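## Task

Carry the orange bin, and no other, over the benches to the bench edge where two of the arms are mounted. Set the hook down next to that bin, lying flat on the bench, with its handle sticking out past that same edge. Every other object has to finish on the surface it is on now. Nothing counts if a robot is still holding it in place at the end. Finally, open the grippers and move the arms away.

## Robot and tools

Robots: three identical i2rt Big YAM arms named arm1, arm2 and arm3. Each has six revolute joints, a two-finger gripper and a wrist camera. With joints 1 and 6 at zero and the hand level and pointing forward, the wrist camera sits on top of the hand looking toward the fingertips. Reach is about 1.0 m from the joint1 axis. The arms do not coordinate: if one stalls, the others keep going. Two room cameras, room_a and room_b, are fixed in the room.

Frames: one shared scene frame, origin on the floor, +z up. The hand point is midway between the fingertips; the hand's z axis runs along the fingers and the fingers open along its y axis. Each arm's foot has its own true pose, which is never printed. Camera calibration lines follow OpenCV conventions: K in pixels, T_world_to_cam in metres mapping scene frame to camera frame, pos_world the camera position. They may be a little off, and wrist camera poses are derived from reported joints, so treat them as approximate.

Tool execute_actions: argument actions is a list holding exactly one action or nothing. The action is an object keyed by arm name; each arm has a joints object. Every value there is an absolute target, not an offset: joint1_rad, joint2_rad, joint3_rad, joint4_rad, joint5_rad, joint6_rad in radians, gripper_m in metres. Ranges: joint1_rad -2.879 to 2.879 (spins the arm about its foot, positive counter-clockwise seen from above, 0 unfolds the arm the way the foot faces); joint2_rad 0 to 3.141 (shoulder, 0 means upper arm pointing back roughly level, larger values lift it then bring it forward); joint3_rad 0 to 3.019 (elbow, 0 folded, larger opens); joint4_rad -1.692 to 1.57 (hand pitch, positive tilts fingers up); joint5_rad -1.57 to 1.57 (hand swings sideways, positive to the arm's right); joint6_rad -2.094 to 2.094 (hand roll, positive clockwise viewed from behind the hand); gripper_m 0 to 0.093 (fingertip gap). Completion tolerances are about ±0.045, ±0.14, ±0.09, ±0.055, ±0.03, ±0.035 rad and ±0.003 m respectively. All named motions start together and may finish at different moments; joints move at different speeds, so the hand can sweep a wide path. Omitted joints or arms may keep driving toward earlier targets. Optional cameras lists which images to return (arm1_cam_wrist, arm2_cam_wrist, arm3_cam_wrist, room_a, room_b, or all; omitted or null means all, empty list means none). An unknown key, camera or out-of-range number rejects the whole call and nothing moves. An empty actions list just reports state and images. Example: {"arm1": {"joints": {"gripper_m": 0.05}}, "arm2": {"joints": {"joint1_rad": 0.3}}}.

Tool wait: seconds, 0 to 10; commands nothing new, returns the same state and images.

Tool zoom_image: camera name plus region [x0, y0, x1, y1] in pixels of that camera's most recent full image, top-left origin, at most 504 by 504; gives a more detailed crop.

Tool read_manual: optional section, only "licences"; returns licence texts, moves nothing.

Tool finished_scene: scene, integer 1 or 2; closes that scene permanently after the robot has held the last command and reports success, then starts the next task. The goal must already hold and stay held.

Result lines: joint_positions gives current joint values; the pictures line lists cameras in the order of the images. joint_status tells how each commanded motion ended: off_target (stopped short, may still be pushing), contact_stop or time_out (the joint holds where it stopped; after time_out it may keep a target within a small step of its position and push on, possibly moving later if freed), not_followed (a safety check withheld the arm's targets, shown with a joint command not followed line and usually a cause; the gripper part still runs, and withheld targets may be retried on later actions). on_its_own covers joints this call did not command; held at gives the target being held, not the actual position. To relieve a pushing joint, command its current reported position. Very small target changes may produce no motion. A joint holding a load may sag.

Heat: holding loads or pushing warms motors, even while you are thinking. MOTOR HOT appears from 85 °C; at 100 °C the arm's motors and gripper let go and it falls, shown as an OVER-TEMPERATURE FAULT, with limit_stop_at_motor_heat in joint_status for unfinished keys; resend the target afterwards. Some heat carries into the next scene.

What to avoid: the arms do not stop on contact and can push very hard, so avoid driving into the bench or objects. Do not let arms press or collide with each other; the self-collision check may react late and ignores fingers, gripper bodies and wrist cameras, and no line reports arm contact. Do not drop, slam or knock objects off the work area or onto the floor, since that ends the scene. Loose objects may occasionally be nudged by outside disturbances. While you compose a reply the simulation runs and robots keep their last command. Finish with grippers open and arms clear of the bin and hook.

Each tool is called after "Request:" by a JSON object that holds its "fn" and its "kwargs", one argument or row to a line.

## Session

Request:
{"fn": "execute_actions", "kwargs": {
  "actions": []
}}

Scene clock: 0.00 s.
Motor temperatures (°C, as the motors report them): arm1=[24 22 21 24 21 22] | arm2=[23 25 23 22 22 23] | arm3=[21 22 24 23 22 21]
arm1.joint_positions: joint1_rad=+0.636 joint2_rad=+0.538 joint3_rad=+1.460 joint4_rad=-1.167 joint5_rad=-0.083 joint6_rad=-0.264 gripper_m=+0.094
arm1.joint_status: not commanded
arm1.hand: x=-0.7579 y=-0.6489 z=+1.3388 quat_wxyz=(-0.314, +0.757, -0.220, -0.530) (m; scene frame)
arm2.joint_positions: joint1_rad=+0.194 joint2_rad=+0.532 joint3_rad=+1.682 joint4_rad=-1.173 joint5_rad=+0.288 joint6_rad=+0.376 gripper_m=+0.095
arm2.joint_status: not commanded
arm2.hand: x=+0.3416 y=-0.6644 z=+1.5072 quat_wxyz=(-0.397, +0.399, -0.593, -0.576) (m; scene frame)
arm3.joint_positions: joint1_rad=+0.874 joint2_rad=+0.509 joint3_rad=+1.348 joint4_rad=-1.313 joint5_rad=-0.196 joint6_rad=+0.626 gripper_m=+0.095
arm3.joint_status: not commanded
arm3.hand: x=+0.4725 y=+1.5115 z=+1.3200 quat_wxyz=(-0.520, -0.446, -0.723, -0.086) (m; scene frame)
pictures: arm1_cam_wrist, arm2_cam_wrist, arm3_cam_wrist, room_a, room_b
Images, in order (width x height): arm1_cam_wrist 616x616, arm2_cam_wrist 616x616, arm3_cam_wrist 616x616, room_a 504x504, room_b 504x504.

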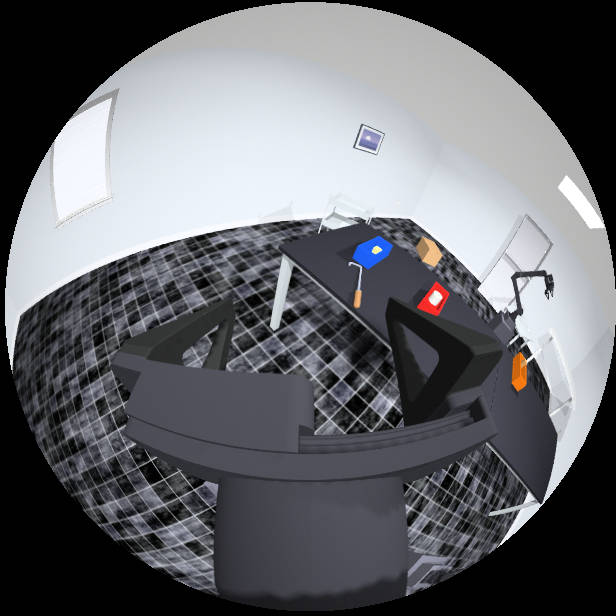

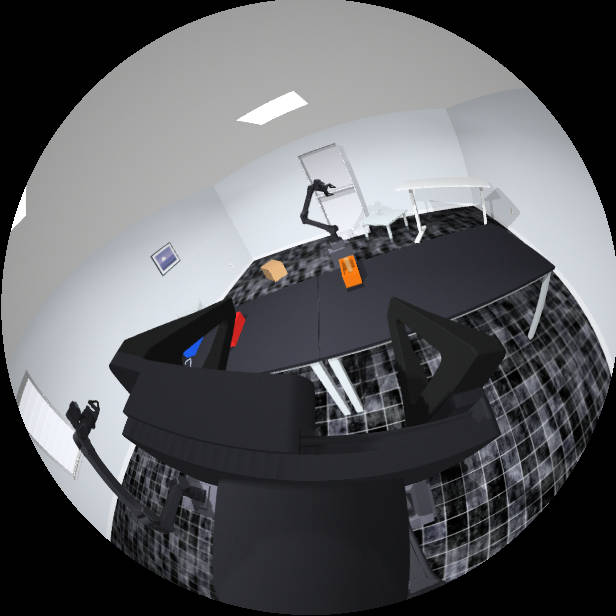

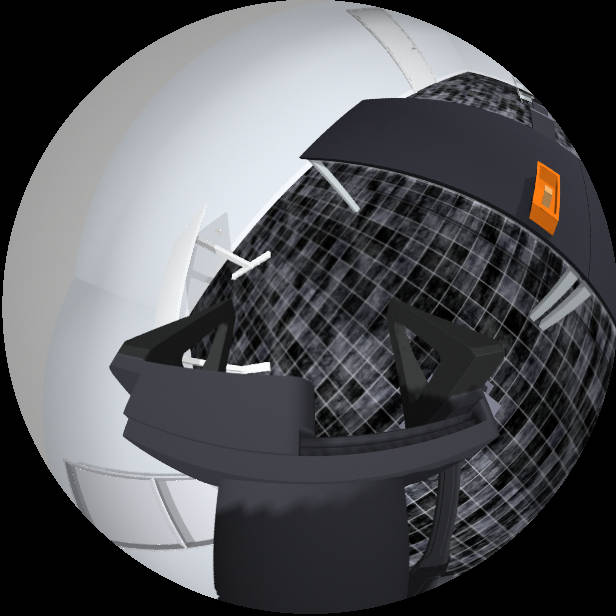

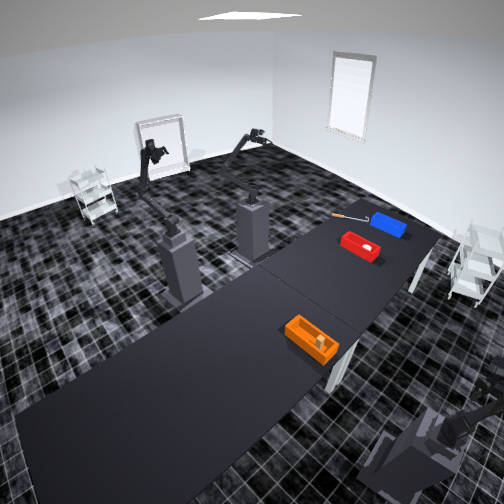

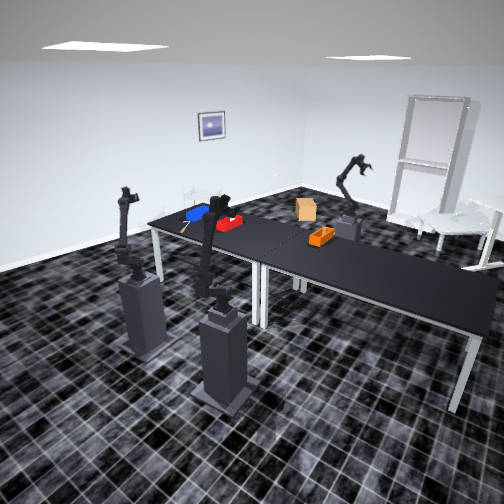

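Request:
{"fn": "zoom_image", "kwargs": {
  "camera": "room_a",
  "region": [240, 190, 440, 400]
}}

Request:
{"fn": "zoom_image", "kwargs": {
  "camera": "arm1_cam_wrist",
  "region": [260, 200, 560, 420]
}}

Region (240, 190, 440, 400) of room_a's 504x504 image, scaled by 2.400, with more detail than that image has; it fills the left 480 columns of this view, and the rest is white.

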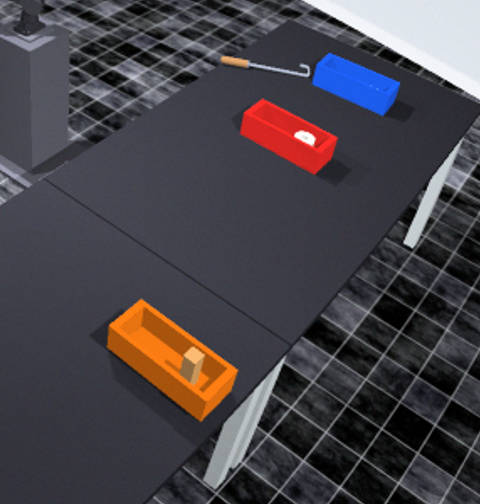

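Region (260, 200, 560, 420) of arm1_cam_wrist's 616x616 image, scaled by 1.680, with more detail than that image has; it fills the top 370 rows of this view, and the rest is white.

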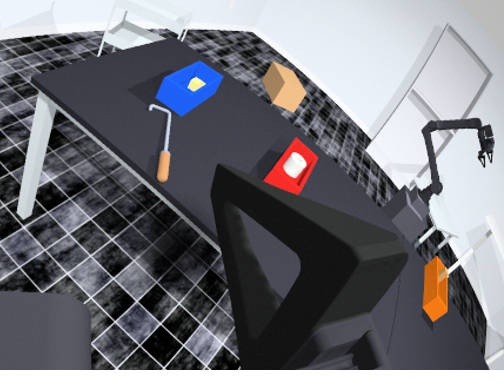

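Request:
{"fn": "execute_actions", "kwargs": {
  "actions": [
    {"arm1":{"joints":{"joint1_rad":0.33,"joint2_rad":1.795,"joint3_rad":1.68,"joint4_rad":-0.885,"joint5_rad":0,"joint6_rad":0}},"arm3":{"joints":{"joint1_rad":0,"joint2_rad":1.451,"joint3_rad":1.09,"joint4_rad":-0.54,"joint5_rad":0,"joint6_rad":0}}}
  ],
  "cameras": ["arm1_cam_wrist","arm3_cam_wrist","room_b"]
}}

Scene clock: 84.93 s.
Motor temperatures (°C, as the motors report them): arm1=[24 23 26 24 21 22] | arm2=[23 26 25 23 22 23] | arm3=[21 22 31 23 22 21]
arm1.joint_positions: joint1_rad=+0.341 joint2_rad=+1.791 joint3_rad=+1.669 joint4_rad=-0.884 joint5_rad=-0.003 joint6_rad=-0.017 gripper_m=+0.094
arm1.joint_status: all done
arm1.hand: x=-0.8700 y=-0.1610 z=+0.9432 quat_wxyz=(-0.162, +0.799, -0.532, -0.228) (m; scene frame)
arm2.joint_positions: joint1_rad=+0.194 joint2_rad=+0.532 joint3_rad=+1.682 joint4_rad=-1.173 joint5_rad=+0.288 joint6_rad=+0.376 gripper_m=+0.095
arm2.joint_status: not commanded
arm2.hand: x=+0.3416 y=-0.6644 z=+1.5072 quat_wxyz=(-0.397, +0.399, -0.593, -0.576) (m; scene frame)
arm3.joint_positions: joint1_rad=-0.007 joint2_rad=+1.446 joint3_rad=+1.094 joint4_rad=-0.553 joint5_rad=-0.001 joint6_rad=+0.013 gripper_m=+0.095
arm3.joint_status: all done
arm3.hand: x=+0.3399 y=+1.0421 z=+0.9655 quat_wxyz=(-0.245, -0.643, -0.691, +0.222) (m; scene frame)
pictures: arm1_cam_wrist, arm3_cam_wrist, room_b
camera_calibration (this result's frames):
arm1_cam_wrist: T_world_to_cam=[[0.930159, 0.367026, 0.00980679, 0.861272], [0.366009, -0.92903, 0.0542251, 0.121604], [0.0290129, -0.0468486, -0.998481, 1.08312], [0, 0, 0, 1]] pos_world=[-0.877053, -0.152393, 1.06643]
arm3_cam_wrist: T_world_to_cam=[[-0.996103, -0.0855397, -0.0214804, 0.447217], [-0.0845059, 0.9954, -0.0451402, -0.960027], [0.0252428, -0.0431491, -0.99875, 1.12943], [0, 0, 0, 1]] pos_world=[0.335836, 1.0426, 1.09428]
Images, in order (width x height): arm1_cam_wrist 616x616, arm3_cam_wrist 616x616, room_b 504x504.

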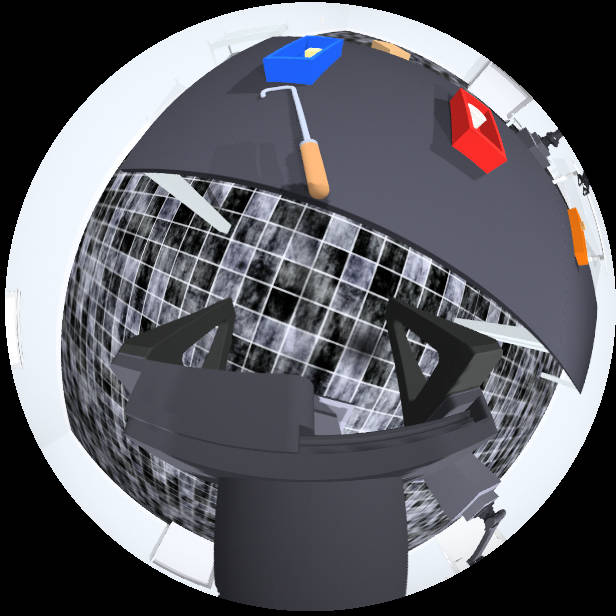

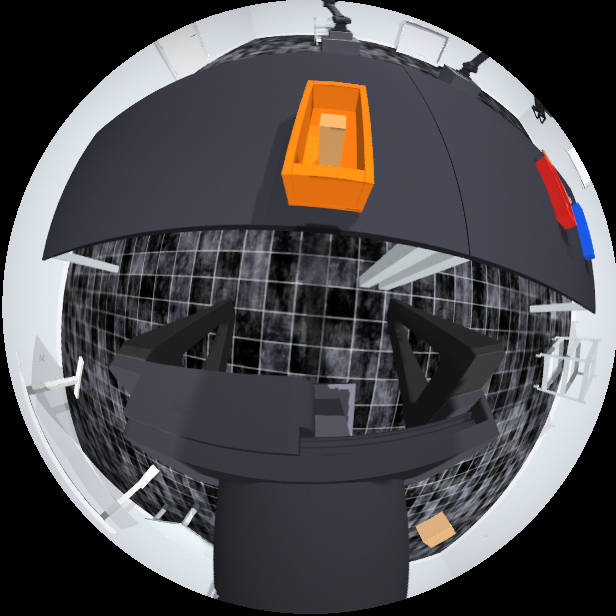

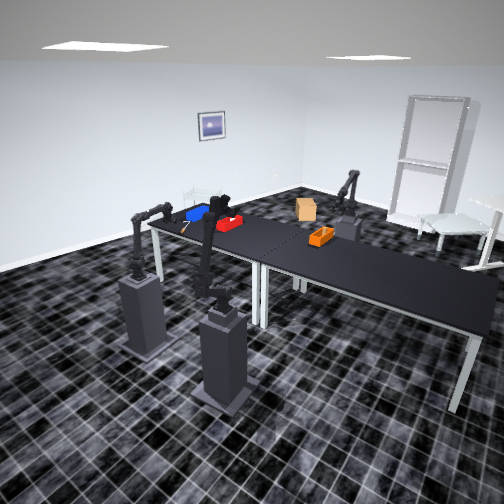

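Request:
{"fn": "execute_actions", "kwargs": {
  "actions": [
    {"arm1":{"joints":{"joint1_rad":0.335,"joint2_rad":2.5,"joint3_rad":2.36,"joint4_rad":-0.429}},"arm3":{"joints":{"joint1_rad":-0.06,"joint2_rad":2.11,"joint3_rad":1.031,"joint4_rad":0.7}}}
  ],
  "cameras": ["arm1_cam_wrist","arm3_cam_wrist"]
}}

Scene clock: 147.30 s.
Motor temperatures (°C, as the motors report them): arm1=[24 27 30 24 21 22] | arm2=[23 26 26 23 22 23] | arm3=[21 23 32 23 22 21]
arm1.joint_positions: joint1_rad=+0.341 joint2_rad=+2.493 joint3_rad=+2.297 joint4_rad=-0.440 joint5_rad=-0.001 joint6_rad=-0.017 gripper_m=+0.094
arm1.joint_status: all done
arm1.hand: x=-0.9620 y=+0.0776 z=+0.7973 quat_wxyz=(-0.260, +0.743, -0.494, -0.369) (m; scene frame)
arm2.joint_positions: joint1_rad=+0.194 joint2_rad=+0.532 joint3_rad=+1.682 joint4_rad=-1.173 joint5_rad=+0.288 joint6_rad=+0.376 gripper_m=+0.095
arm2.joint_status: not commanded
arm2.hand: x=+0.3416 y=-0.6644 z=+1.5072 quat_wxyz=(-0.397, +0.399, -0.593, -0.576) (m; scene frame)
arm3.joint_positions: joint1_rad=-0.056 joint2_rad=+2.123 joint3_rad=+1.015 joint4_rad=+0.664 joint5_rad=+0.000 joint6_rad=+0.014 gripper_m=+0.095
arm3.joint_status: all done
arm3.hand: x=+0.3163 y=+0.9203 z=+0.7469 quat_wxyz=(-0.389, -0.590, -0.603, +0.371) (m; scene frame)
pictures: arm1_cam_wrist, arm3_cam_wrist
camera_calibration (this result's frames):
arm1_cam_wrist: T_world_to_cam=[[0.930976, 0.36492, 0.0108648, 0.860836], [0.350036, -0.883758, -0.310557, 0.656898], [-0.103727, 0.292924, -0.950493, 0.75899], [0, 0, 0, 1]] pos_world=[-0.952628, 0.0440769, 0.916066]
arm3_cam_wrist: T_world_to_cam=[[-0.998832, -0.0439983, -0.0199544, 0.370113], [-0.0287964, 0.873845, -0.485351, -0.42758], [0.0387917, -0.48421, -0.874091, 1.21501], [0, 0, 0, 1]] pos_world=[0.310236, 0.978243, 0.86189]
Images, in order (width x height): arm1_cam_wrist 616x616, arm3_cam_wrist 616x616.

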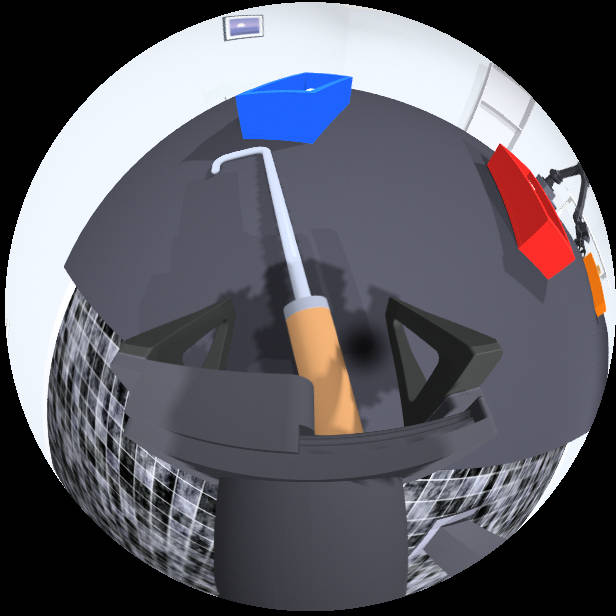

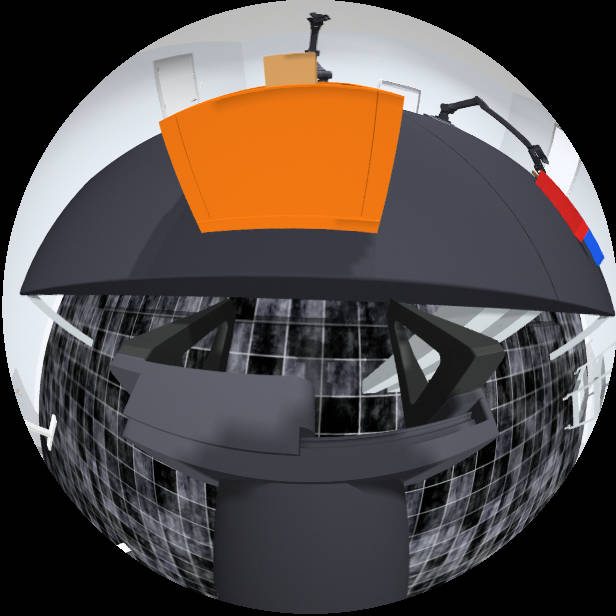

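Request:
{"fn": "execute_actions", "kwargs": {
  "actions": [
    {"arm1":{"joints":{"joint2_rad":2.585,"joint3_rad":2.33}},"arm3":{"joints":{"joint1_rad":-0.04,"joint2_rad":2.27,"joint3_rad":1.31,"joint4_rad":0.66}}}
  ],
  "cameras": ["arm1_cam_wrist","room_a"]
}}

Scene clock: 162.10 s.
Motor temperatures (°C, as the motors report them): arm1=[24 30 33 24 21 22] | arm2=[23 26 26 23 22 23] | arm3=[21 24 32 23 22 21]
arm1.joint_positions: joint1_rad=+0.341 joint2_rad=+2.526 joint3_rad=+2.303 joint4_rad=-0.428 joint5_rad=+0.003 joint6_rad=-0.018 gripper_m=+0.094
arm1.joint_status: all done
arm1.hand: x=-0.9617 y=+0.0789 z=+0.7730 quat_wxyz=(-0.258, +0.746, -0.496, -0.362) (m; scene frame)
arm2.joint_positions: joint1_rad=+0.194 joint2_rad=+0.532 joint3_rad=+1.682 joint4_rad=-1.173 joint5_rad=+0.288 joint6_rad=+0.376 gripper_m=+0.095
arm2.joint_status: not commanded
arm2.hand: x=+0.3416 y=-0.6644 z=+1.5072 quat_wxyz=(-0.397, +0.399, -0.593, -0.576) (m; scene frame)
arm3.joint_positions: joint1_rad=-0.052 joint2_rad=+2.293 joint3_rad=+1.175 joint4_rad=+0.646 joint5_rad=+0.012 joint6_rad=+0.018 gripper_m=+0.095
arm3.joint_status: joint3_rad time_out (moved +0.161 of +0.295); the others done
arm3.on_its_own: joint3_rad reads +1.175 and still pushes toward +1.288 since a time_out
arm3.hand: x=+0.3185 y=+0.8812 z=+0.6923 quat_wxyz=(-0.379, -0.597, -0.606, +0.365) (m; scene frame)
pictures: arm1_cam_wrist, room_a
camera_calibration (this result's frames):
arm1_cam_wrist: T_world_to_cam=[[0.931761, 0.362819, 0.0135771, 0.859121], [0.350331, -0.888612, -0.296034, 0.639844], [-0.0953421, 0.280589, -0.955081, 0.748103], [0, 0, 0, 1]] pos_world=[-0.953327, 0.046958, 0.89225]
Images, in order (width x height): arm1_cam_wrist 616x616, room_a 504x504.

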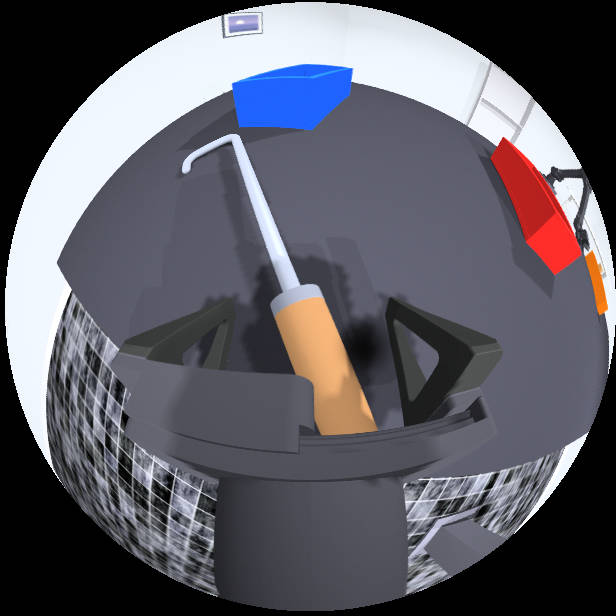

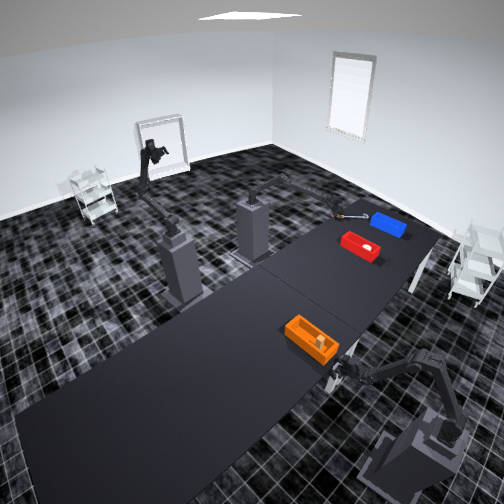

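Request:
{"fn": "execute_actions", "kwargs": {
  "actions": [
    {"arm1":{"joints":{"joint2_rad":2.63}},"arm3":{"joints":{"joint2_rad":2.0,"joint3_rad":1.175}}}
  ],
  "cameras": []
}}

Request:
{"fn": "execute_actions", "kwargs": {
  "actions": [
    {"arm3":{"joints":{"joint2_rad":2.12,"joint3_rad":1.3,"joint4_rad":0.57}}}
  ],
  "cameras": ["arm1_cam_wrist","arm3_cam_wrist"]
}}

Scene clock: 173.13 s.
Motor temperatures (°C, as the motors report them): arm1=[24 30 33 24 21 22] | arm2=[23 26 26 23 22 23] | arm3=[21 26 35 23 22 21]
arm1.joint_positions: joint1_rad=+0.341 joint2_rad=+2.532 joint3_rad=+2.310 joint4_rad=-0.427 joint5_rad=+0.003 joint6_rad=-0.018 gripper_m=+0.094
arm1.joint_status: all done
arm1.hand: x=-0.9622 y=+0.0802 z=+0.7712 quat_wxyz=(-0.258, +0.745, -0.496, -0.363) (m; scene frame)
arm2.joint_positions: joint1_rad=+0.194 joint2_rad=+0.532 joint3_rad=+1.682 joint4_rad=-1.173 joint5_rad=+0.288 joint6_rad=+0.376 gripper_m=+0.095
arm2.joint_status: not commanded
arm2.hand: x=+0.3416 y=-0.6644 z=+1.5072 quat_wxyz=(-0.397, +0.399, -0.593, -0.576) (m; scene frame)
arm3.joint_positions: joint1_rad=-0.052 joint2_rad=+2.169 joint3_rad=+1.091 joint4_rad=+0.586 joint5_rad=+0.003 joint6_rad=+0.046 gripper_m=+0.095
arm3.joint_status: joint2_rad time_out (moved -0.124 of -0.293); the others done
arm3.on_its_own: joint2_rad reads +2.169 and still pushes toward +2.000 since a time_out
arm3.hand: x=+0.3193 y=+0.9023 z=+0.7299 quat_wxyz=(-0.380, -0.608, -0.603, +0.351) (m; scene frame)
pictures: none
No camera images: the call's "cameras" was empty. Leave "cameras" out to get every camera's image.

not run: a stop came earlier in this reply.

Request:
{"fn": "execute_actions", "kwargs": {
  "actions": [],
  "cameras": ["arm1_cam_wrist","arm3_cam_wrist","room_a"]
}}

Scene clock: 177.23 s.
Motor temperatures (°C, as the motors report them): arm1=[24 30 33 24 21 22] | arm2=[23 26 26 23 22 23] | arm3=[21 27 35 24 22 21]
arm1.joint_positions: joint1_rad=+0.341 joint2_rad=+2.532 joint3_rad=+2.310 joint4_rad=-0.427 joint5_rad=+0.003 joint6_rad=-0.018 gripper_m=+0.094
arm1.joint_status: all done
arm1.hand: x=-0.9622 y=+0.0802 z=+0.7712 quat_wxyz=(-0.258, +0.745, -0.496, -0.363) (m; scene frame)
arm2.joint_positions: joint1_rad=+0.194 joint2_rad=+0.532 joint3_rad=+1.682 joint4_rad=-1.173 joint5_rad=+0.288 joint6_rad=+0.376 gripper_m=+0.095
arm2.joint_status: not commanded
arm2.hand: x=+0.3416 y=-0.6644 z=+1.5072 quat_wxyz=(-0.397, +0.399, -0.593, -0.576) (m; scene frame)
arm3.joint_positions: joint1_rad=-0.052 joint2_rad=+2.169 joint3_rad=+1.091 joint4_rad=+0.586 joint5_rad=+0.003 joint6_rad=+0.046 gripper_m=+0.095
arm3.joint_status: joint2_rad time_out (moved -0.124 of -0.293); the others done
arm3.on_its_own: joint2_rad reads +2.169 and still pushes toward +2.000 since a time_out
arm3.hand: x=+0.3193 y=+0.9023 z=+0.7299 quat_wxyz=(-0.380, -0.608, -0.603, +0.351) (m; scene frame)
pictures: arm1_cam_wrist, arm3_cam_wrist, room_a
camera_calibration (this result's frames):
arm1_cam_wrist: T_world_to_cam=[[0.931763, 0.362813, 0.0135708, 0.859143], [0.350177, -0.888186, -0.297491, 0.641503], [-0.0958802, 0.281944, -0.954628, 0.745], [0, 0, 0, 1]] pos_world=[-0.953727, 0.0480176, 0.89038]
arm3_cam_wrist: T_world_to_cam=[[-0.998444, -0.0296209, -0.0472496, 0.3788], [-0.00562767, 0.896466, -0.443077, -0.478738], [0.0554819, -0.442122, -0.895237, 1.1634], [0, 0, 0, 1]] pos_world=[0.310969, 0.954756, 0.847296]
Images, in order (width x height): arm1_cam_wrist 616x616, arm3_cam_wrist 616x616, room_a 504x504.

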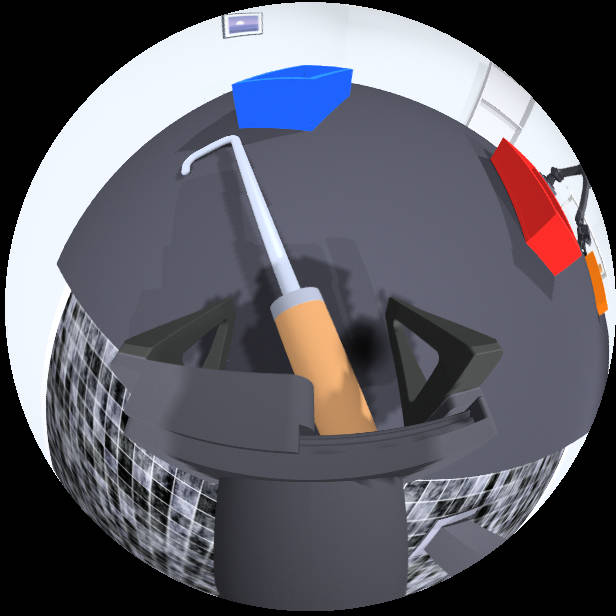

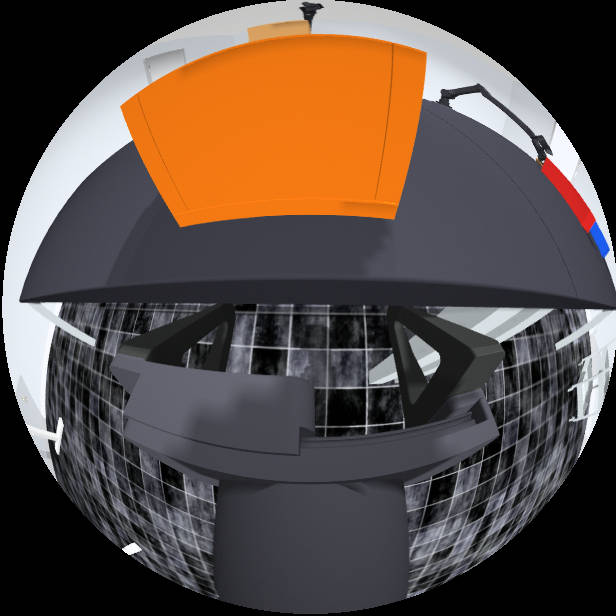

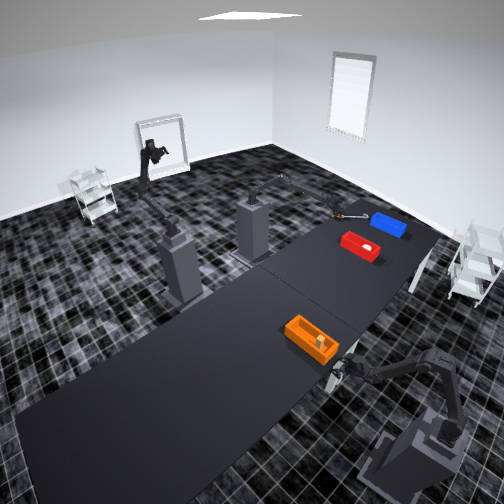

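Request:
{"fn": "execute_actions", "kwargs": {
  "actions": [
    {"arm1":{"joints":{"joint2_rad":2.52,"gripper_m":0.0}},"arm3":{"joints":{"joint2_rad":2.169,"joint3_rad":0.9}}}
  ],
  "cameras": []
}}

Request:
{"fn": "execute_actions", "kwargs": {
  "actions": [
    {"arm3":{"joints":{"joint2_rad":1.9,"joint3_rad":0.9}}}
  ],
  "cameras": ["arm1_cam_wrist","room_a"]
}}

Scene clock: 186.07 s.
Motor temperatures (°C, as the motors report them): arm1=[24 30 33 24 21 22] | arm2=[23 26 26 23 22 23] | arm3=[21 29 36 24 22 21]
arm1.joint_positions: joint1_rad=+0.338 joint2_rad=+2.524 joint3_rad=+2.310 joint4_rad=-0.431 joint5_rad=+0.003 joint6_rad=-0.009 gripper_m=+0.029
arm1.joint_status: gripper_m off_target (ended at +0.029, target +0.000); the others done
arm1.hand: x=-0.9599 y=+0.0811 z=+0.7783 quat_wxyz=(-0.258, +0.742, -0.500, -0.365) (m; scene frame)
arm2.joint_positions: joint1_rad=+0.194 joint2_rad=+0.532 joint3_rad=+1.682 joint4_rad=-1.173 joint5_rad=+0.288 joint6_rad=+0.376 gripper_m=+0.095
arm2.joint_status: not commanded
arm2.hand: x=+0.3416 y=-0.6644 z=+1.5072 quat_wxyz=(-0.397, +0.399, -0.593, -0.576) (m; scene frame)
arm3.joint_positions: joint1_rad=-0.052 joint2_rad=+2.160 joint3_rad=+0.897 joint4_rad=+0.650 joint5_rad=+0.003 joint6_rad=+0.013 gripper_m=+0.095
arm3.joint_status: all done
arm3.hand: x=+0.3160 y=+0.9851 z=+0.6785 quat_wxyz=(-0.336, -0.618, -0.634, +0.321) (m; scene frame)
pictures: none
No camera images: the call's "cameras" was empty. Leave "cameras" out to get every camera's image.

Scene clock: 187.23 s.
Motor temperatures (°C, as the motors report them): arm1=[24 30 33 24 21 22] | arm2=[23 26 26 23 22 23] | arm3=[21 29 35 24 22 21]
arm1.joint_positions: joint1_rad=+0.338 joint2_rad=+2.524 joint3_rad=+2.310 joint4_rad=-0.431 joint5_rad=+0.003 joint6_rad=-0.009 gripper_m=+0.029
arm1.joint_status: not commanded
arm1.hand: x=-0.9599 y=+0.0811 z=+0.7783 quat_wxyz=(-0.258, +0.742, -0.500, -0.365) (m; scene frame)
arm2.joint_positions: joint1_rad=+0.194 joint2_rad=+0.532 joint3_rad=+1.682 joint4_rad=-1.173 joint5_rad=+0.288 joint6_rad=+0.376 gripper_m=+0.095
arm2.joint_status: not commanded
arm2.hand: x=+0.3416 y=-0.6644 z=+1.5072 quat_wxyz=(-0.397, +0.399, -0.593, -0.576) (m; scene frame)
arm3.joint_positions: joint1_rad=-0.052 joint2_rad=+1.882 joint3_rad=+0.897 joint4_rad=+0.657 joint5_rad=+0.003 joint6_rad=+0.013 gripper_m=+0.095
arm3.joint_status: all done
arm3.hand: x=+0.3176 y=+0.9456 z=+0.8496 quat_wxyz=(-0.424, -0.566, -0.580, +0.404) (m; scene frame)
pictures: arm1_cam_wrist, room_a
camera_calibration (this result's frames):
arm1_cam_wrist: T_world_to_cam=[[0.934603, 0.355628, 0.00682877, 0.865156], [0.340927, -0.890164, -0.302286, 0.638659], [-0.101423, 0.284845, -0.953193, 0.74501], [0, 0, 0, 1]] pos_world=[-0.950753, 0.048625, 0.897287]
Images, in order (width x height): arm1_cam_wrist 616x616, room_a 504x504.

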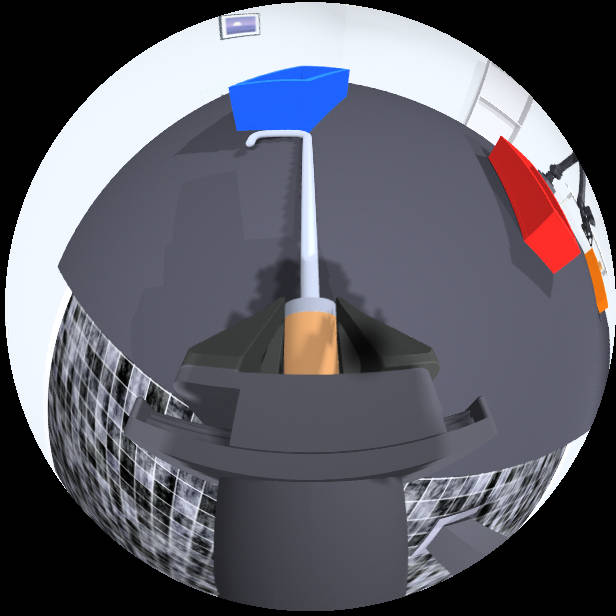

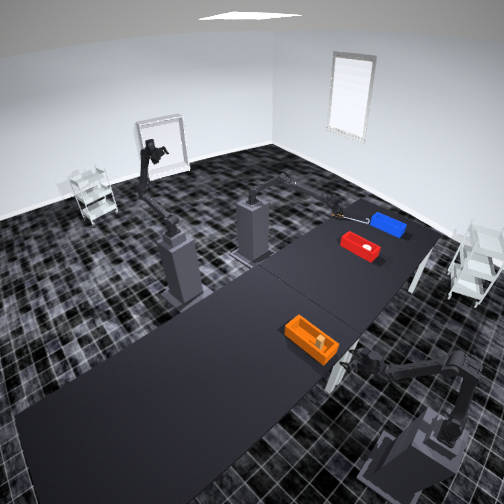

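Request:
{"fn": "execute_actions", "kwargs": {
  "actions": [
    {"arm1":{"joints":{"joint2_rad":2.2}},"arm3":{"joints":{"joint3_rad":1.09,"joint4_rad":0.77}}}
  ],
  "cameras": []
}}

Request:
{"fn": "execute_actions", "kwargs": {
  "actions": [
    {"arm1":{"joints":{"joint1_rad":-0.517,"joint5_rad":-0.43,"joint6_rad":-0.32,"joint4_rad":-0.466,"joint3_rad":2.38}},"arm3":{"joints":{"joint2_rad":2.1}}}
  ],
  "cameras": ["arm1_cam_wrist","arm3_cam_wrist","room_b"]
}}

Scene clock: 247.90 s.
Motor temperatures (°C, as the motors report them): arm1=[24 37 34 24 21 22] | arm2=[23 26 26 23 22 23] | arm3=[21 26 32 23 22 21]
arm1.joint_positions: joint1_rad=+0.338 joint2_rad=+2.242 joint3_rad=+2.291 joint4_rad=-0.455 joint5_rad=+0.003 joint6_rad=-0.009 gripper_m=+0.029
arm1.joint_status: all done
arm1.hand: x=-0.9539 y=+0.0598 z=+1.0193 quat_wxyz=(-0.317, +0.692, -0.466, -0.451) (m; scene frame)
arm2.joint_positions: joint1_rad=+0.194 joint2_rad=+0.532 joint3_rad=+1.682 joint4_rad=-1.173 joint5_rad=+0.288 joint6_rad=+0.376 gripper_m=+0.095
arm2.joint_status: not commanded
arm2.hand: x=+0.3416 y=-0.6644 z=+1.5072 quat_wxyz=(-0.397, +0.399, -0.593, -0.576) (m; scene frame)
arm3.joint_positions: joint1_rad=-0.052 joint2_rad=+1.892 joint3_rad=+1.060 joint4_rad=+0.761 joint5_rad=+0.003 joint6_rad=+0.013 gripper_m=+0.095
arm3.joint_status: all done
arm3.hand: x=+0.3201 y=+0.8844 z=+0.9463 quat_wxyz=(-0.496, -0.509, -0.521, +0.472) (m; scene frame)
pictures: none
No camera images: the call's "cameras" was empty. Leave "cameras" out to get every camera's image.

Scene clock: 250.17 s.
Motor temperatures (°C, as the motors report them): arm1=[24 37 35 24 21 22] | arm2=[23 26 26 23 22 23] | arm3=[21 26 32 23 22 21]
arm1.joint_positions: joint1_rad=-0.514 joint2_rad=+2.242 joint3_rad=+2.291 joint4_rad=-0.485 joint5_rad=-0.427 joint6_rad=-0.313 gripper_m=+0.029
arm1.joint_status: all done
arm1.hand: x=-0.2675 y=+0.0366 z=+1.0243 quat_wxyz=(-0.422, +0.620, -0.553, -0.364) (m; scene frame)
arm2.joint_positions: joint1_rad=+0.194 joint2_rad=+0.532 joint3_rad=+1.682 joint4_rad=-1.173 joint5_rad=+0.288 joint6_rad=+0.376 gripper_m=+0.095
arm2.joint_status: not commanded
arm2.hand: x=+0.3416 y=-0.6644 z=+1.5072 quat_wxyz=(-0.397, +0.399, -0.593, -0.576) (m; scene frame)
arm3.joint_positions: joint1_rad=-0.052 joint2_rad=+2.119 joint3_rad=+1.061 joint4_rad=+0.764 joint5_rad=+0.003 joint6_rad=+0.013 gripper_m=+0.095
arm3.joint_status: all done
arm3.hand: x=+0.3197 y=+0.8918 z=+0.7914 quat_wxyz=(-0.434, -0.559, -0.573, +0.413) (m; scene frame)
pictures: arm1_cam_wrist, arm3_cam_wrist, room_b
camera_calibration (this result's frames):
arm1_cam_wrist: T_world_to_cam=[[0.994002, 0.0226138, 0.106999, 0.157647], [0.07602, -0.84623, -0.527367, 0.595408], [0.0786195, 0.532338, -0.842873, 0.988566], [0, 0, 0, 1]] pos_world=[-0.279685, -0.0259649, 1.13037]
arm3_cam_wrist: T_world_to_cam=[[-0.998687, -0.0485153, -0.0164341, 0.374372], [-0.0284046, 0.791509, -0.610498, -0.208691], [0.0426262, -0.609229, -0.791848, 1.2851], [0, 0, 0, 1]] pos_world=[0.313174, 0.966261, 0.896347]
Images, in order (width x height): arm1_cam_wrist 616x616, arm3_cam_wrist 616x616, room_b 504x504.

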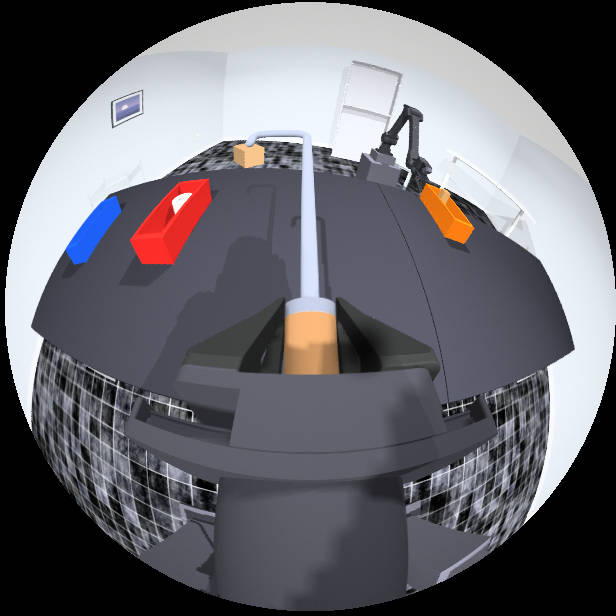

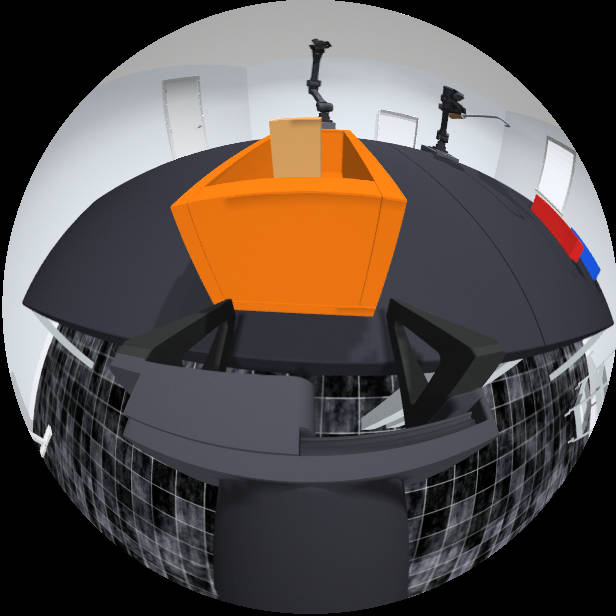

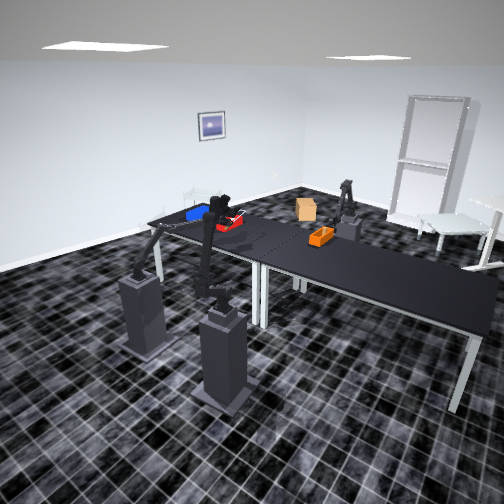

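Request:
{"fn": "execute_actions", "kwargs": {
  "actions": [
    {"arm1":{"joints":{"joint2_rad":2.49}},"arm3":{"joints":{"joint1_rad":-0.005,"gripper_m":0.07}}}
  ],
  "cameras": []
}}

Request:
{"fn": "execute_actions", "kwargs": {
  "actions": [
    {"arm3":{"joints":{"joint2_rad":2.27,"joint3_rad":1.44,"joint4_rad":0.576}}}
  ],
  "cameras": ["arm1_cam_wrist","arm3_cam_wrist","room_a"]
}}

Scene clock: 263.97 s.
Motor temperatures (°C, as the motors report them): arm1=[24 38 40 24 21 22] | arm2=[23 26 26 23 22 23] | arm3=[21 27 33 23 22 21]
arm1.joint_positions: joint1_rad=-0.516 joint2_rad=+2.515 joint3_rad=+2.331 joint4_rad=-0.481 joint5_rad=-0.424 joint6_rad=-0.319 gripper_m=+0.029
arm1.joint_status: all done
arm1.hand: x=-0.2526 y=+0.0584 z=+0.8033 quat_wxyz=(-0.329, +0.640, -0.608, -0.335) (m; scene frame)
arm2.joint_positions: joint1_rad=+0.194 joint2_rad=+0.532 joint3_rad=+1.682 joint4_rad=-1.173 joint5_rad=+0.288 joint6_rad=+0.376 gripper_m=+0.095
arm2.joint_status: not commanded
arm2.hand: x=+0.3416 y=-0.6644 z=+1.5072 quat_wxyz=(-0.397, +0.399, -0.593, -0.576) (m; scene frame)
arm3.joint_positions: joint1_rad=-0.008 joint2_rad=+2.119 joint3_rad=+1.061 joint4_rad=+0.764 joint5_rad=+0.003 joint6_rad=+0.013 gripper_m=+0.070
arm3.joint_status: all done
arm3.hand: x=+0.3506 y=+0.8936 z=+0.7914 quat_wxyz=(-0.443, -0.546, -0.586, +0.404) (m; scene frame)
pictures: none
No camera images: the call's "cameras" was empty. Leave "cameras" out to get every camera's image.

Scene clock: 265.03 s.
Motor temperatures (°C, as the motors report them): arm1=[24 38 39 24 21 22] | arm2=[23 26 26 23 22 23] | arm3=[21 27 33 23 22 21]
arm1.joint_positions: joint1_rad=-0.516 joint2_rad=+2.515 joint3_rad=+2.331 joint4_rad=-0.481 joint5_rad=-0.424 joint6_rad=-0.319 gripper_m=+0.029
arm1.joint_status: not commanded
arm1.hand: x=-0.2526 y=+0.0584 z=+0.8033 quat_wxyz=(-0.329, +0.640, -0.608, -0.335) (m; scene frame)
arm2.joint_positions: joint1_rad=+0.194 joint2_rad=+0.532 joint3_rad=+1.682 joint4_rad=-1.173 joint5_rad=+0.288 joint6_rad=+0.376 gripper_m=+0.095
arm2.joint_status: not commanded
arm2.hand: x=+0.3416 y=-0.6644 z=+1.5072 quat_wxyz=(-0.397, +0.399, -0.593, -0.576) (m; scene frame)
arm3.joint_positions: joint1_rad=-0.008 joint2_rad=+2.257 joint3_rad=+1.387 joint4_rad=+0.581 joint5_rad=+0.004 joint6_rad=+0.003 gripper_m=+0.070
arm3.joint_status: all done
arm3.hand: x=+0.3585 y=+0.7975 z=+0.7967 quat_wxyz=(-0.442, -0.542, -0.587, +0.408) (m; scene frame)
pictures: arm1_cam_wrist, arm3_cam_wrist, room_a
camera_calibration (this result's frames):
arm1_cam_wrist: T_world_to_cam=[[0.999504, 0.031436, 0.00183636, 0.251297], [0.0300918, -0.936326, -0.349839, 0.347275], [-0.00927813, 0.349721, -0.936808, 0.853425], [0, 0, 0, 1]] pos_world=[-0.253704, 0.0188026, 0.920525]
arm3_cam_wrist: T_world_to_cam=[[-0.995509, -0.0944912, -0.00580535, 0.435682], [-0.070958, 0.785358, -0.614962, -0.105976], [0.0626678, -0.611788, -0.788535, 1.22241], [0, 0, 0, 1]] pos_world=[0.3496, 0.872255, 0.901273]
Images, in order (width x height): arm1_cam_wrist 616x616, arm3_cam_wrist 616x616, room_a 504x504.

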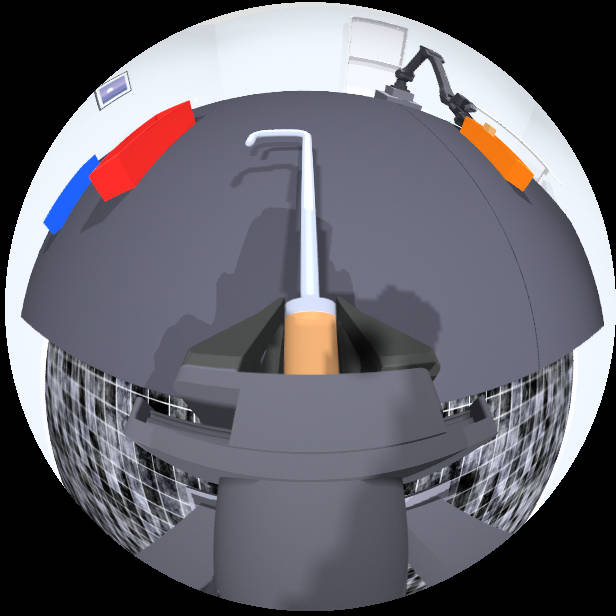

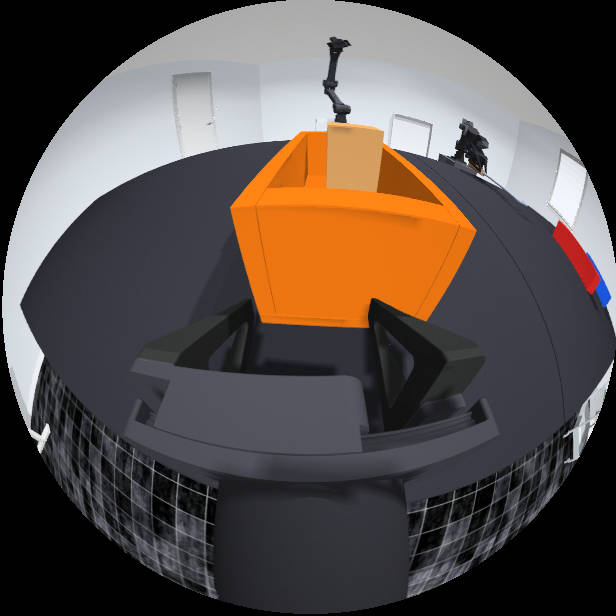

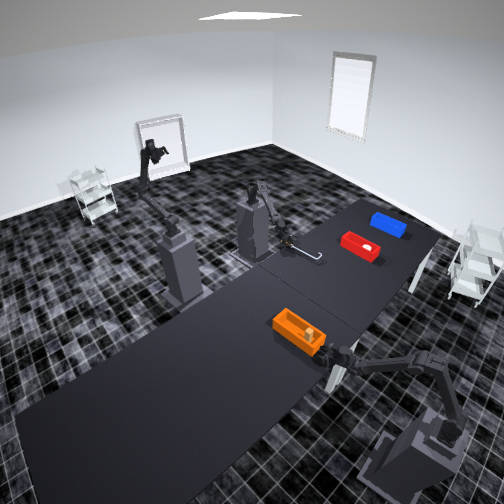

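Request:
{"fn": "execute_actions", "kwargs": {
  "actions": [
    {"arm1":{"joints":{"joint2_rad":2.53}},"arm3":{"joints":{"joint1_rad":-0.045,"joint2_rad":2.45,"joint3_rad":1.87,"joint4_rad":0.35}}}
  ],
  "cameras": []
}}

Request:
{"fn": "execute_actions", "kwargs": {
  "actions": [
    {"arm1":{"joints":{"gripper_m":0.09}},"arm3":{"joints":{"joint2_rad":2.62,"joint3_rad":2.2,"joint4_rad":0.21}}}
  ],
  "cameras": ["arm1_cam_wrist","arm3_cam_wrist","room_a"]
}}

Scene clock: 277.40 s.
Motor temperatures (°C, as the motors report them): arm1=[24 39 39 24 21 22] | arm2=[23 26 26 23 22 23] | arm3=[21 27 35 23 22 21]
arm1.joint_positions: joint1_rad=-0.516 joint2_rad=+2.540 joint3_rad=+2.331 joint4_rad=-0.481 joint5_rad=-0.425 joint6_rad=-0.319 gripper_m=+0.029
arm1.joint_status: all done
arm1.hand: x=-0.2532 y=+0.0573 z=+0.7810 quat_wxyz=(-0.318, +0.642, -0.614, -0.332) (m; scene frame)
arm2.joint_positions: joint1_rad=+0.194 joint2_rad=+0.532 joint3_rad=+1.682 joint4_rad=-1.173 joint5_rad=+0.288 joint6_rad=+0.376 gripper_m=+0.095
arm2.joint_status: not commanded
arm2.hand: x=+0.3416 y=-0.6644 z=+1.5072 quat_wxyz=(-0.397, +0.399, -0.593, -0.576) (m; scene frame)
arm3.joint_positions: joint1_rad=-0.035 joint2_rad=+2.439 joint3_rad=+1.811 joint4_rad=+0.353 joint5_rad=+0.002 joint6_rad=+0.001 gripper_m=+0.070
arm3.joint_status: all done
arm3.hand: x=+0.3432 y=+0.6920 z=+0.8113 quat_wxyz=(-0.441, -0.547, -0.577, +0.417) (m; scene frame)
pictures: none
No camera images: the call's "cameras" was empty. Leave "cameras" out to get every camera's image.

Scene clock: 278.50 s.
Motor temperatures (°C, as the motors report them): arm1=[24 39 39 24 21 22] | arm2=[23 26 26 23 22 23] | arm3=[21 28 35 23 22 21]
arm1.joint_positions: joint1_rad=-0.516 joint2_rad=+2.524 joint3_rad=+2.331 joint4_rad=-0.477 joint5_rad=-0.427 joint6_rad=-0.319 gripper_m=+0.090
arm1.joint_status: all done
arm1.hand: x=-0.2530 y=+0.0586 z=+0.7955 quat_wxyz=(-0.326, +0.641, -0.609, -0.336) (m; scene frame)
arm2.joint_positions: joint1_rad=+0.194 joint2_rad=+0.532 joint3_rad=+1.682 joint4_rad=-1.173 joint5_rad=+0.288 joint6_rad=+0.376 gripper_m=+0.095
arm2.joint_status: not commanded
arm2.hand: x=+0.3416 y=-0.6644 z=+1.5072 quat_wxyz=(-0.397, +0.399, -0.593, -0.576) (m; scene frame)
arm3.joint_positions: joint1_rad=-0.035 joint2_rad=+2.604 joint3_rad=+2.133 joint4_rad=+0.214 joint5_rad=+0.002 joint6_rad=+0.001 gripper_m=+0.070
arm3.joint_status: all done
arm3.hand: x=+0.3465 y=+0.6326 z=+0.8095 quat_wxyz=(-0.446, -0.543, -0.573, +0.422) (m; scene frame)
pictures: arm1_cam_wrist, arm3_cam_wrist, room_a
camera_calibration (this result's frames):
arm1_cam_wrist: T_world_to_cam=[[0.999424, 0.0338158, -0.00279936, 0.255268], [0.0307637, -0.937837, -0.345709, 0.341629], [-0.0143158, 0.345424, -0.938338, 0.846204], [0, 0, 0, 1]] pos_world=[-0.253517, 0.0194616, 0.912844]
arm3_cam_wrist: T_world_to_cam=[[-0.997563, -0.0696403, -0.00421243, 0.391954], [-0.0508627, 0.767255, -0.639323, 0.0547916], [0.0477546, -0.63755, -0.768927, 1.138], [0, 0, 0, 1]] pos_world=[0.339441, 0.710789, 0.91172]
Images, in order (width x height): arm1_cam_wrist 616x616, arm3_cam_wrist 616x616, room_a 504x504.

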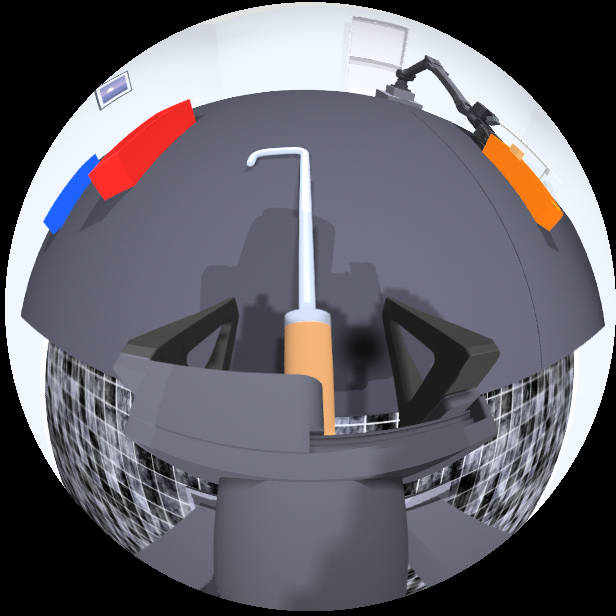

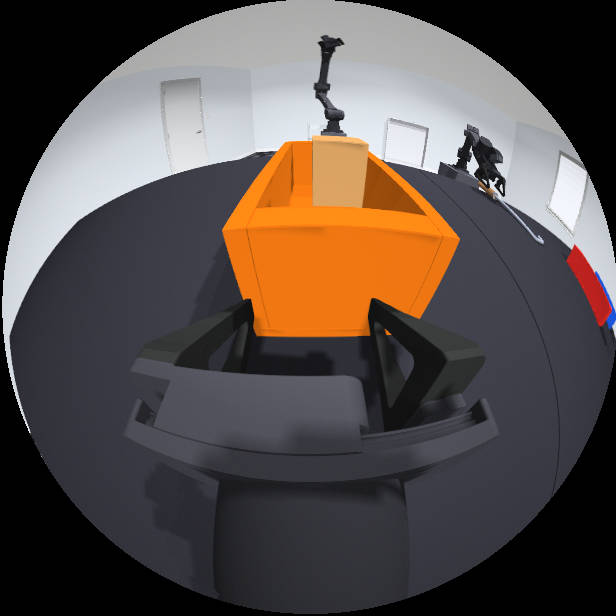

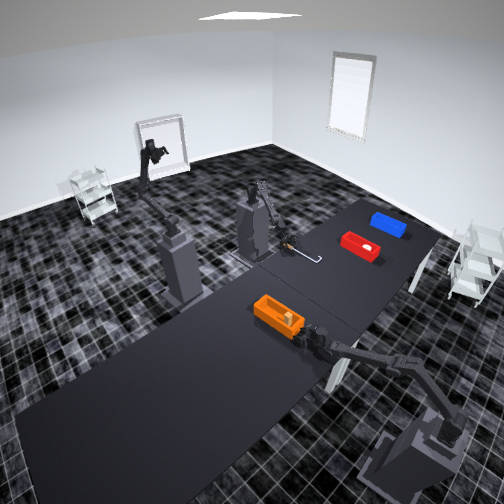

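Request:
{"fn": "execute_actions", "kwargs": {
  "actions": [
    {"arm1":{"joints":{"joint2_rad":2.545,"joint1_rad":-0.68}},"arm3":{"joints":{"joint2_rad":2.77,"joint3_rad":2.5,"joint4_rad":0.07}}}
  ],
  "cameras": ["arm1_cam_wrist","room_a","room_b"]
}}

Scene clock: 287.50 s.
Motor temperatures (°C, as the motors report them): arm1=[24 39 39 24 21 22] | arm2=[23 26 26 23 22 23] | arm3=[21 29 38 23 22 21]
arm1.joint_positions: joint1_rad=-0.684 joint2_rad=+2.524 joint3_rad=+2.332 joint4_rad=-0.472 joint5_rad=-0.430 joint6_rad=-0.317 gripper_m=+0.090
arm1.joint_status: all done
arm1.hand: x=-0.1155 y=-0.0136 z=+0.7984 quat_wxyz=(-0.355, +0.586, -0.659, -0.310) (m; scene frame)
arm2.joint_positions: joint1_rad=+0.194 joint2_rad=+0.532 joint3_rad=+1.682 joint4_rad=-1.173 joint5_rad=+0.288 joint6_rad=+0.376 gripper_m=+0.095
arm2.joint_status: not commanded
arm2.hand: x=+0.3416 y=-0.6644 z=+1.5072 quat_wxyz=(-0.397, +0.399, -0.593, -0.576) (m; scene frame)
arm3.joint_positions: joint1_rad=-0.035 joint2_rad=+2.752 joint3_rad=+2.429 joint4_rad=+0.074 joint5_rad=+0.002 joint6_rad=+0.001 gripper_m=+0.070
arm3.joint_status: all done
arm3.hand: x=+0.3487 y=+0.5942 z=+0.8094 quat_wxyz=(-0.448, -0.541, -0.571, +0.424) (m; scene frame)
pictures: arm1_cam_wrist, room_a, room_b
camera_calibration (this result's frames):
arm1_cam_wrist: T_world_to_cam=[[0.991212, -0.132233, -0.00350178, 0.11771], [-0.124932, -0.927128, -0.353307, 0.258954], [0.0434723, 0.35064, -0.935501, 0.88031], [0, 0, 0, 1]] pos_world=[-0.122593, -0.0530234, 0.915433]
Images, in order (width x height): arm1_cam_wrist 616x616, room_a 504x504, room_b 504x504.

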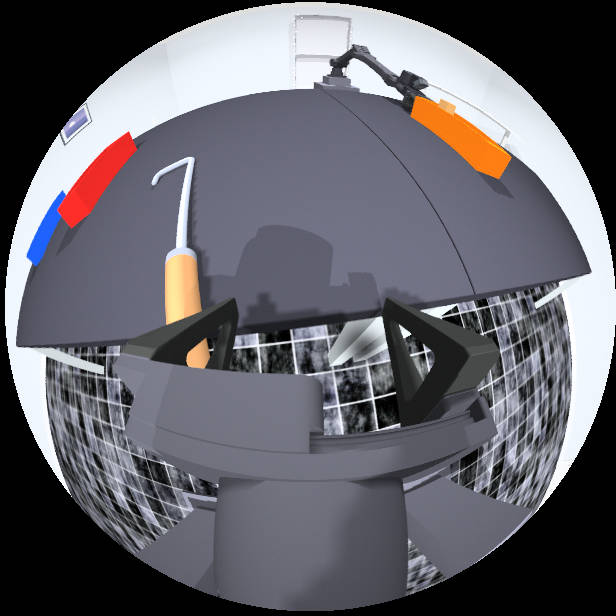

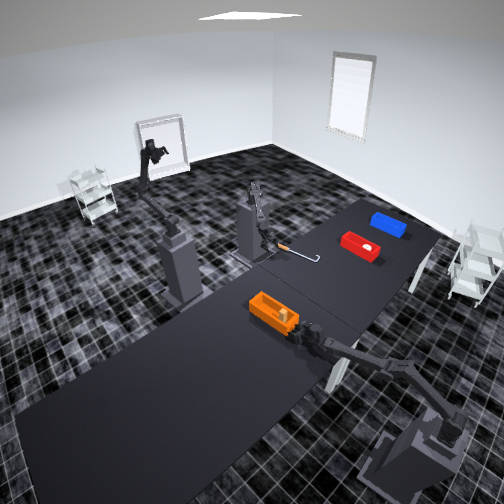

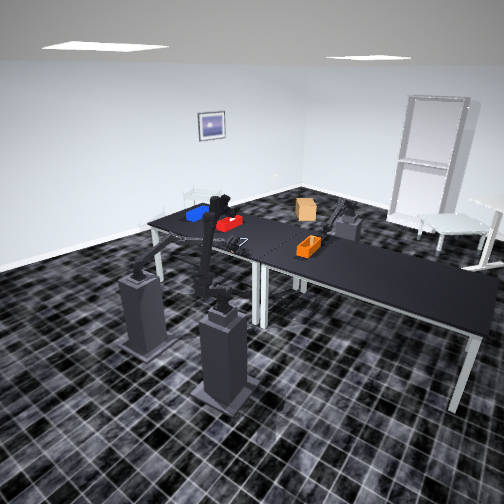

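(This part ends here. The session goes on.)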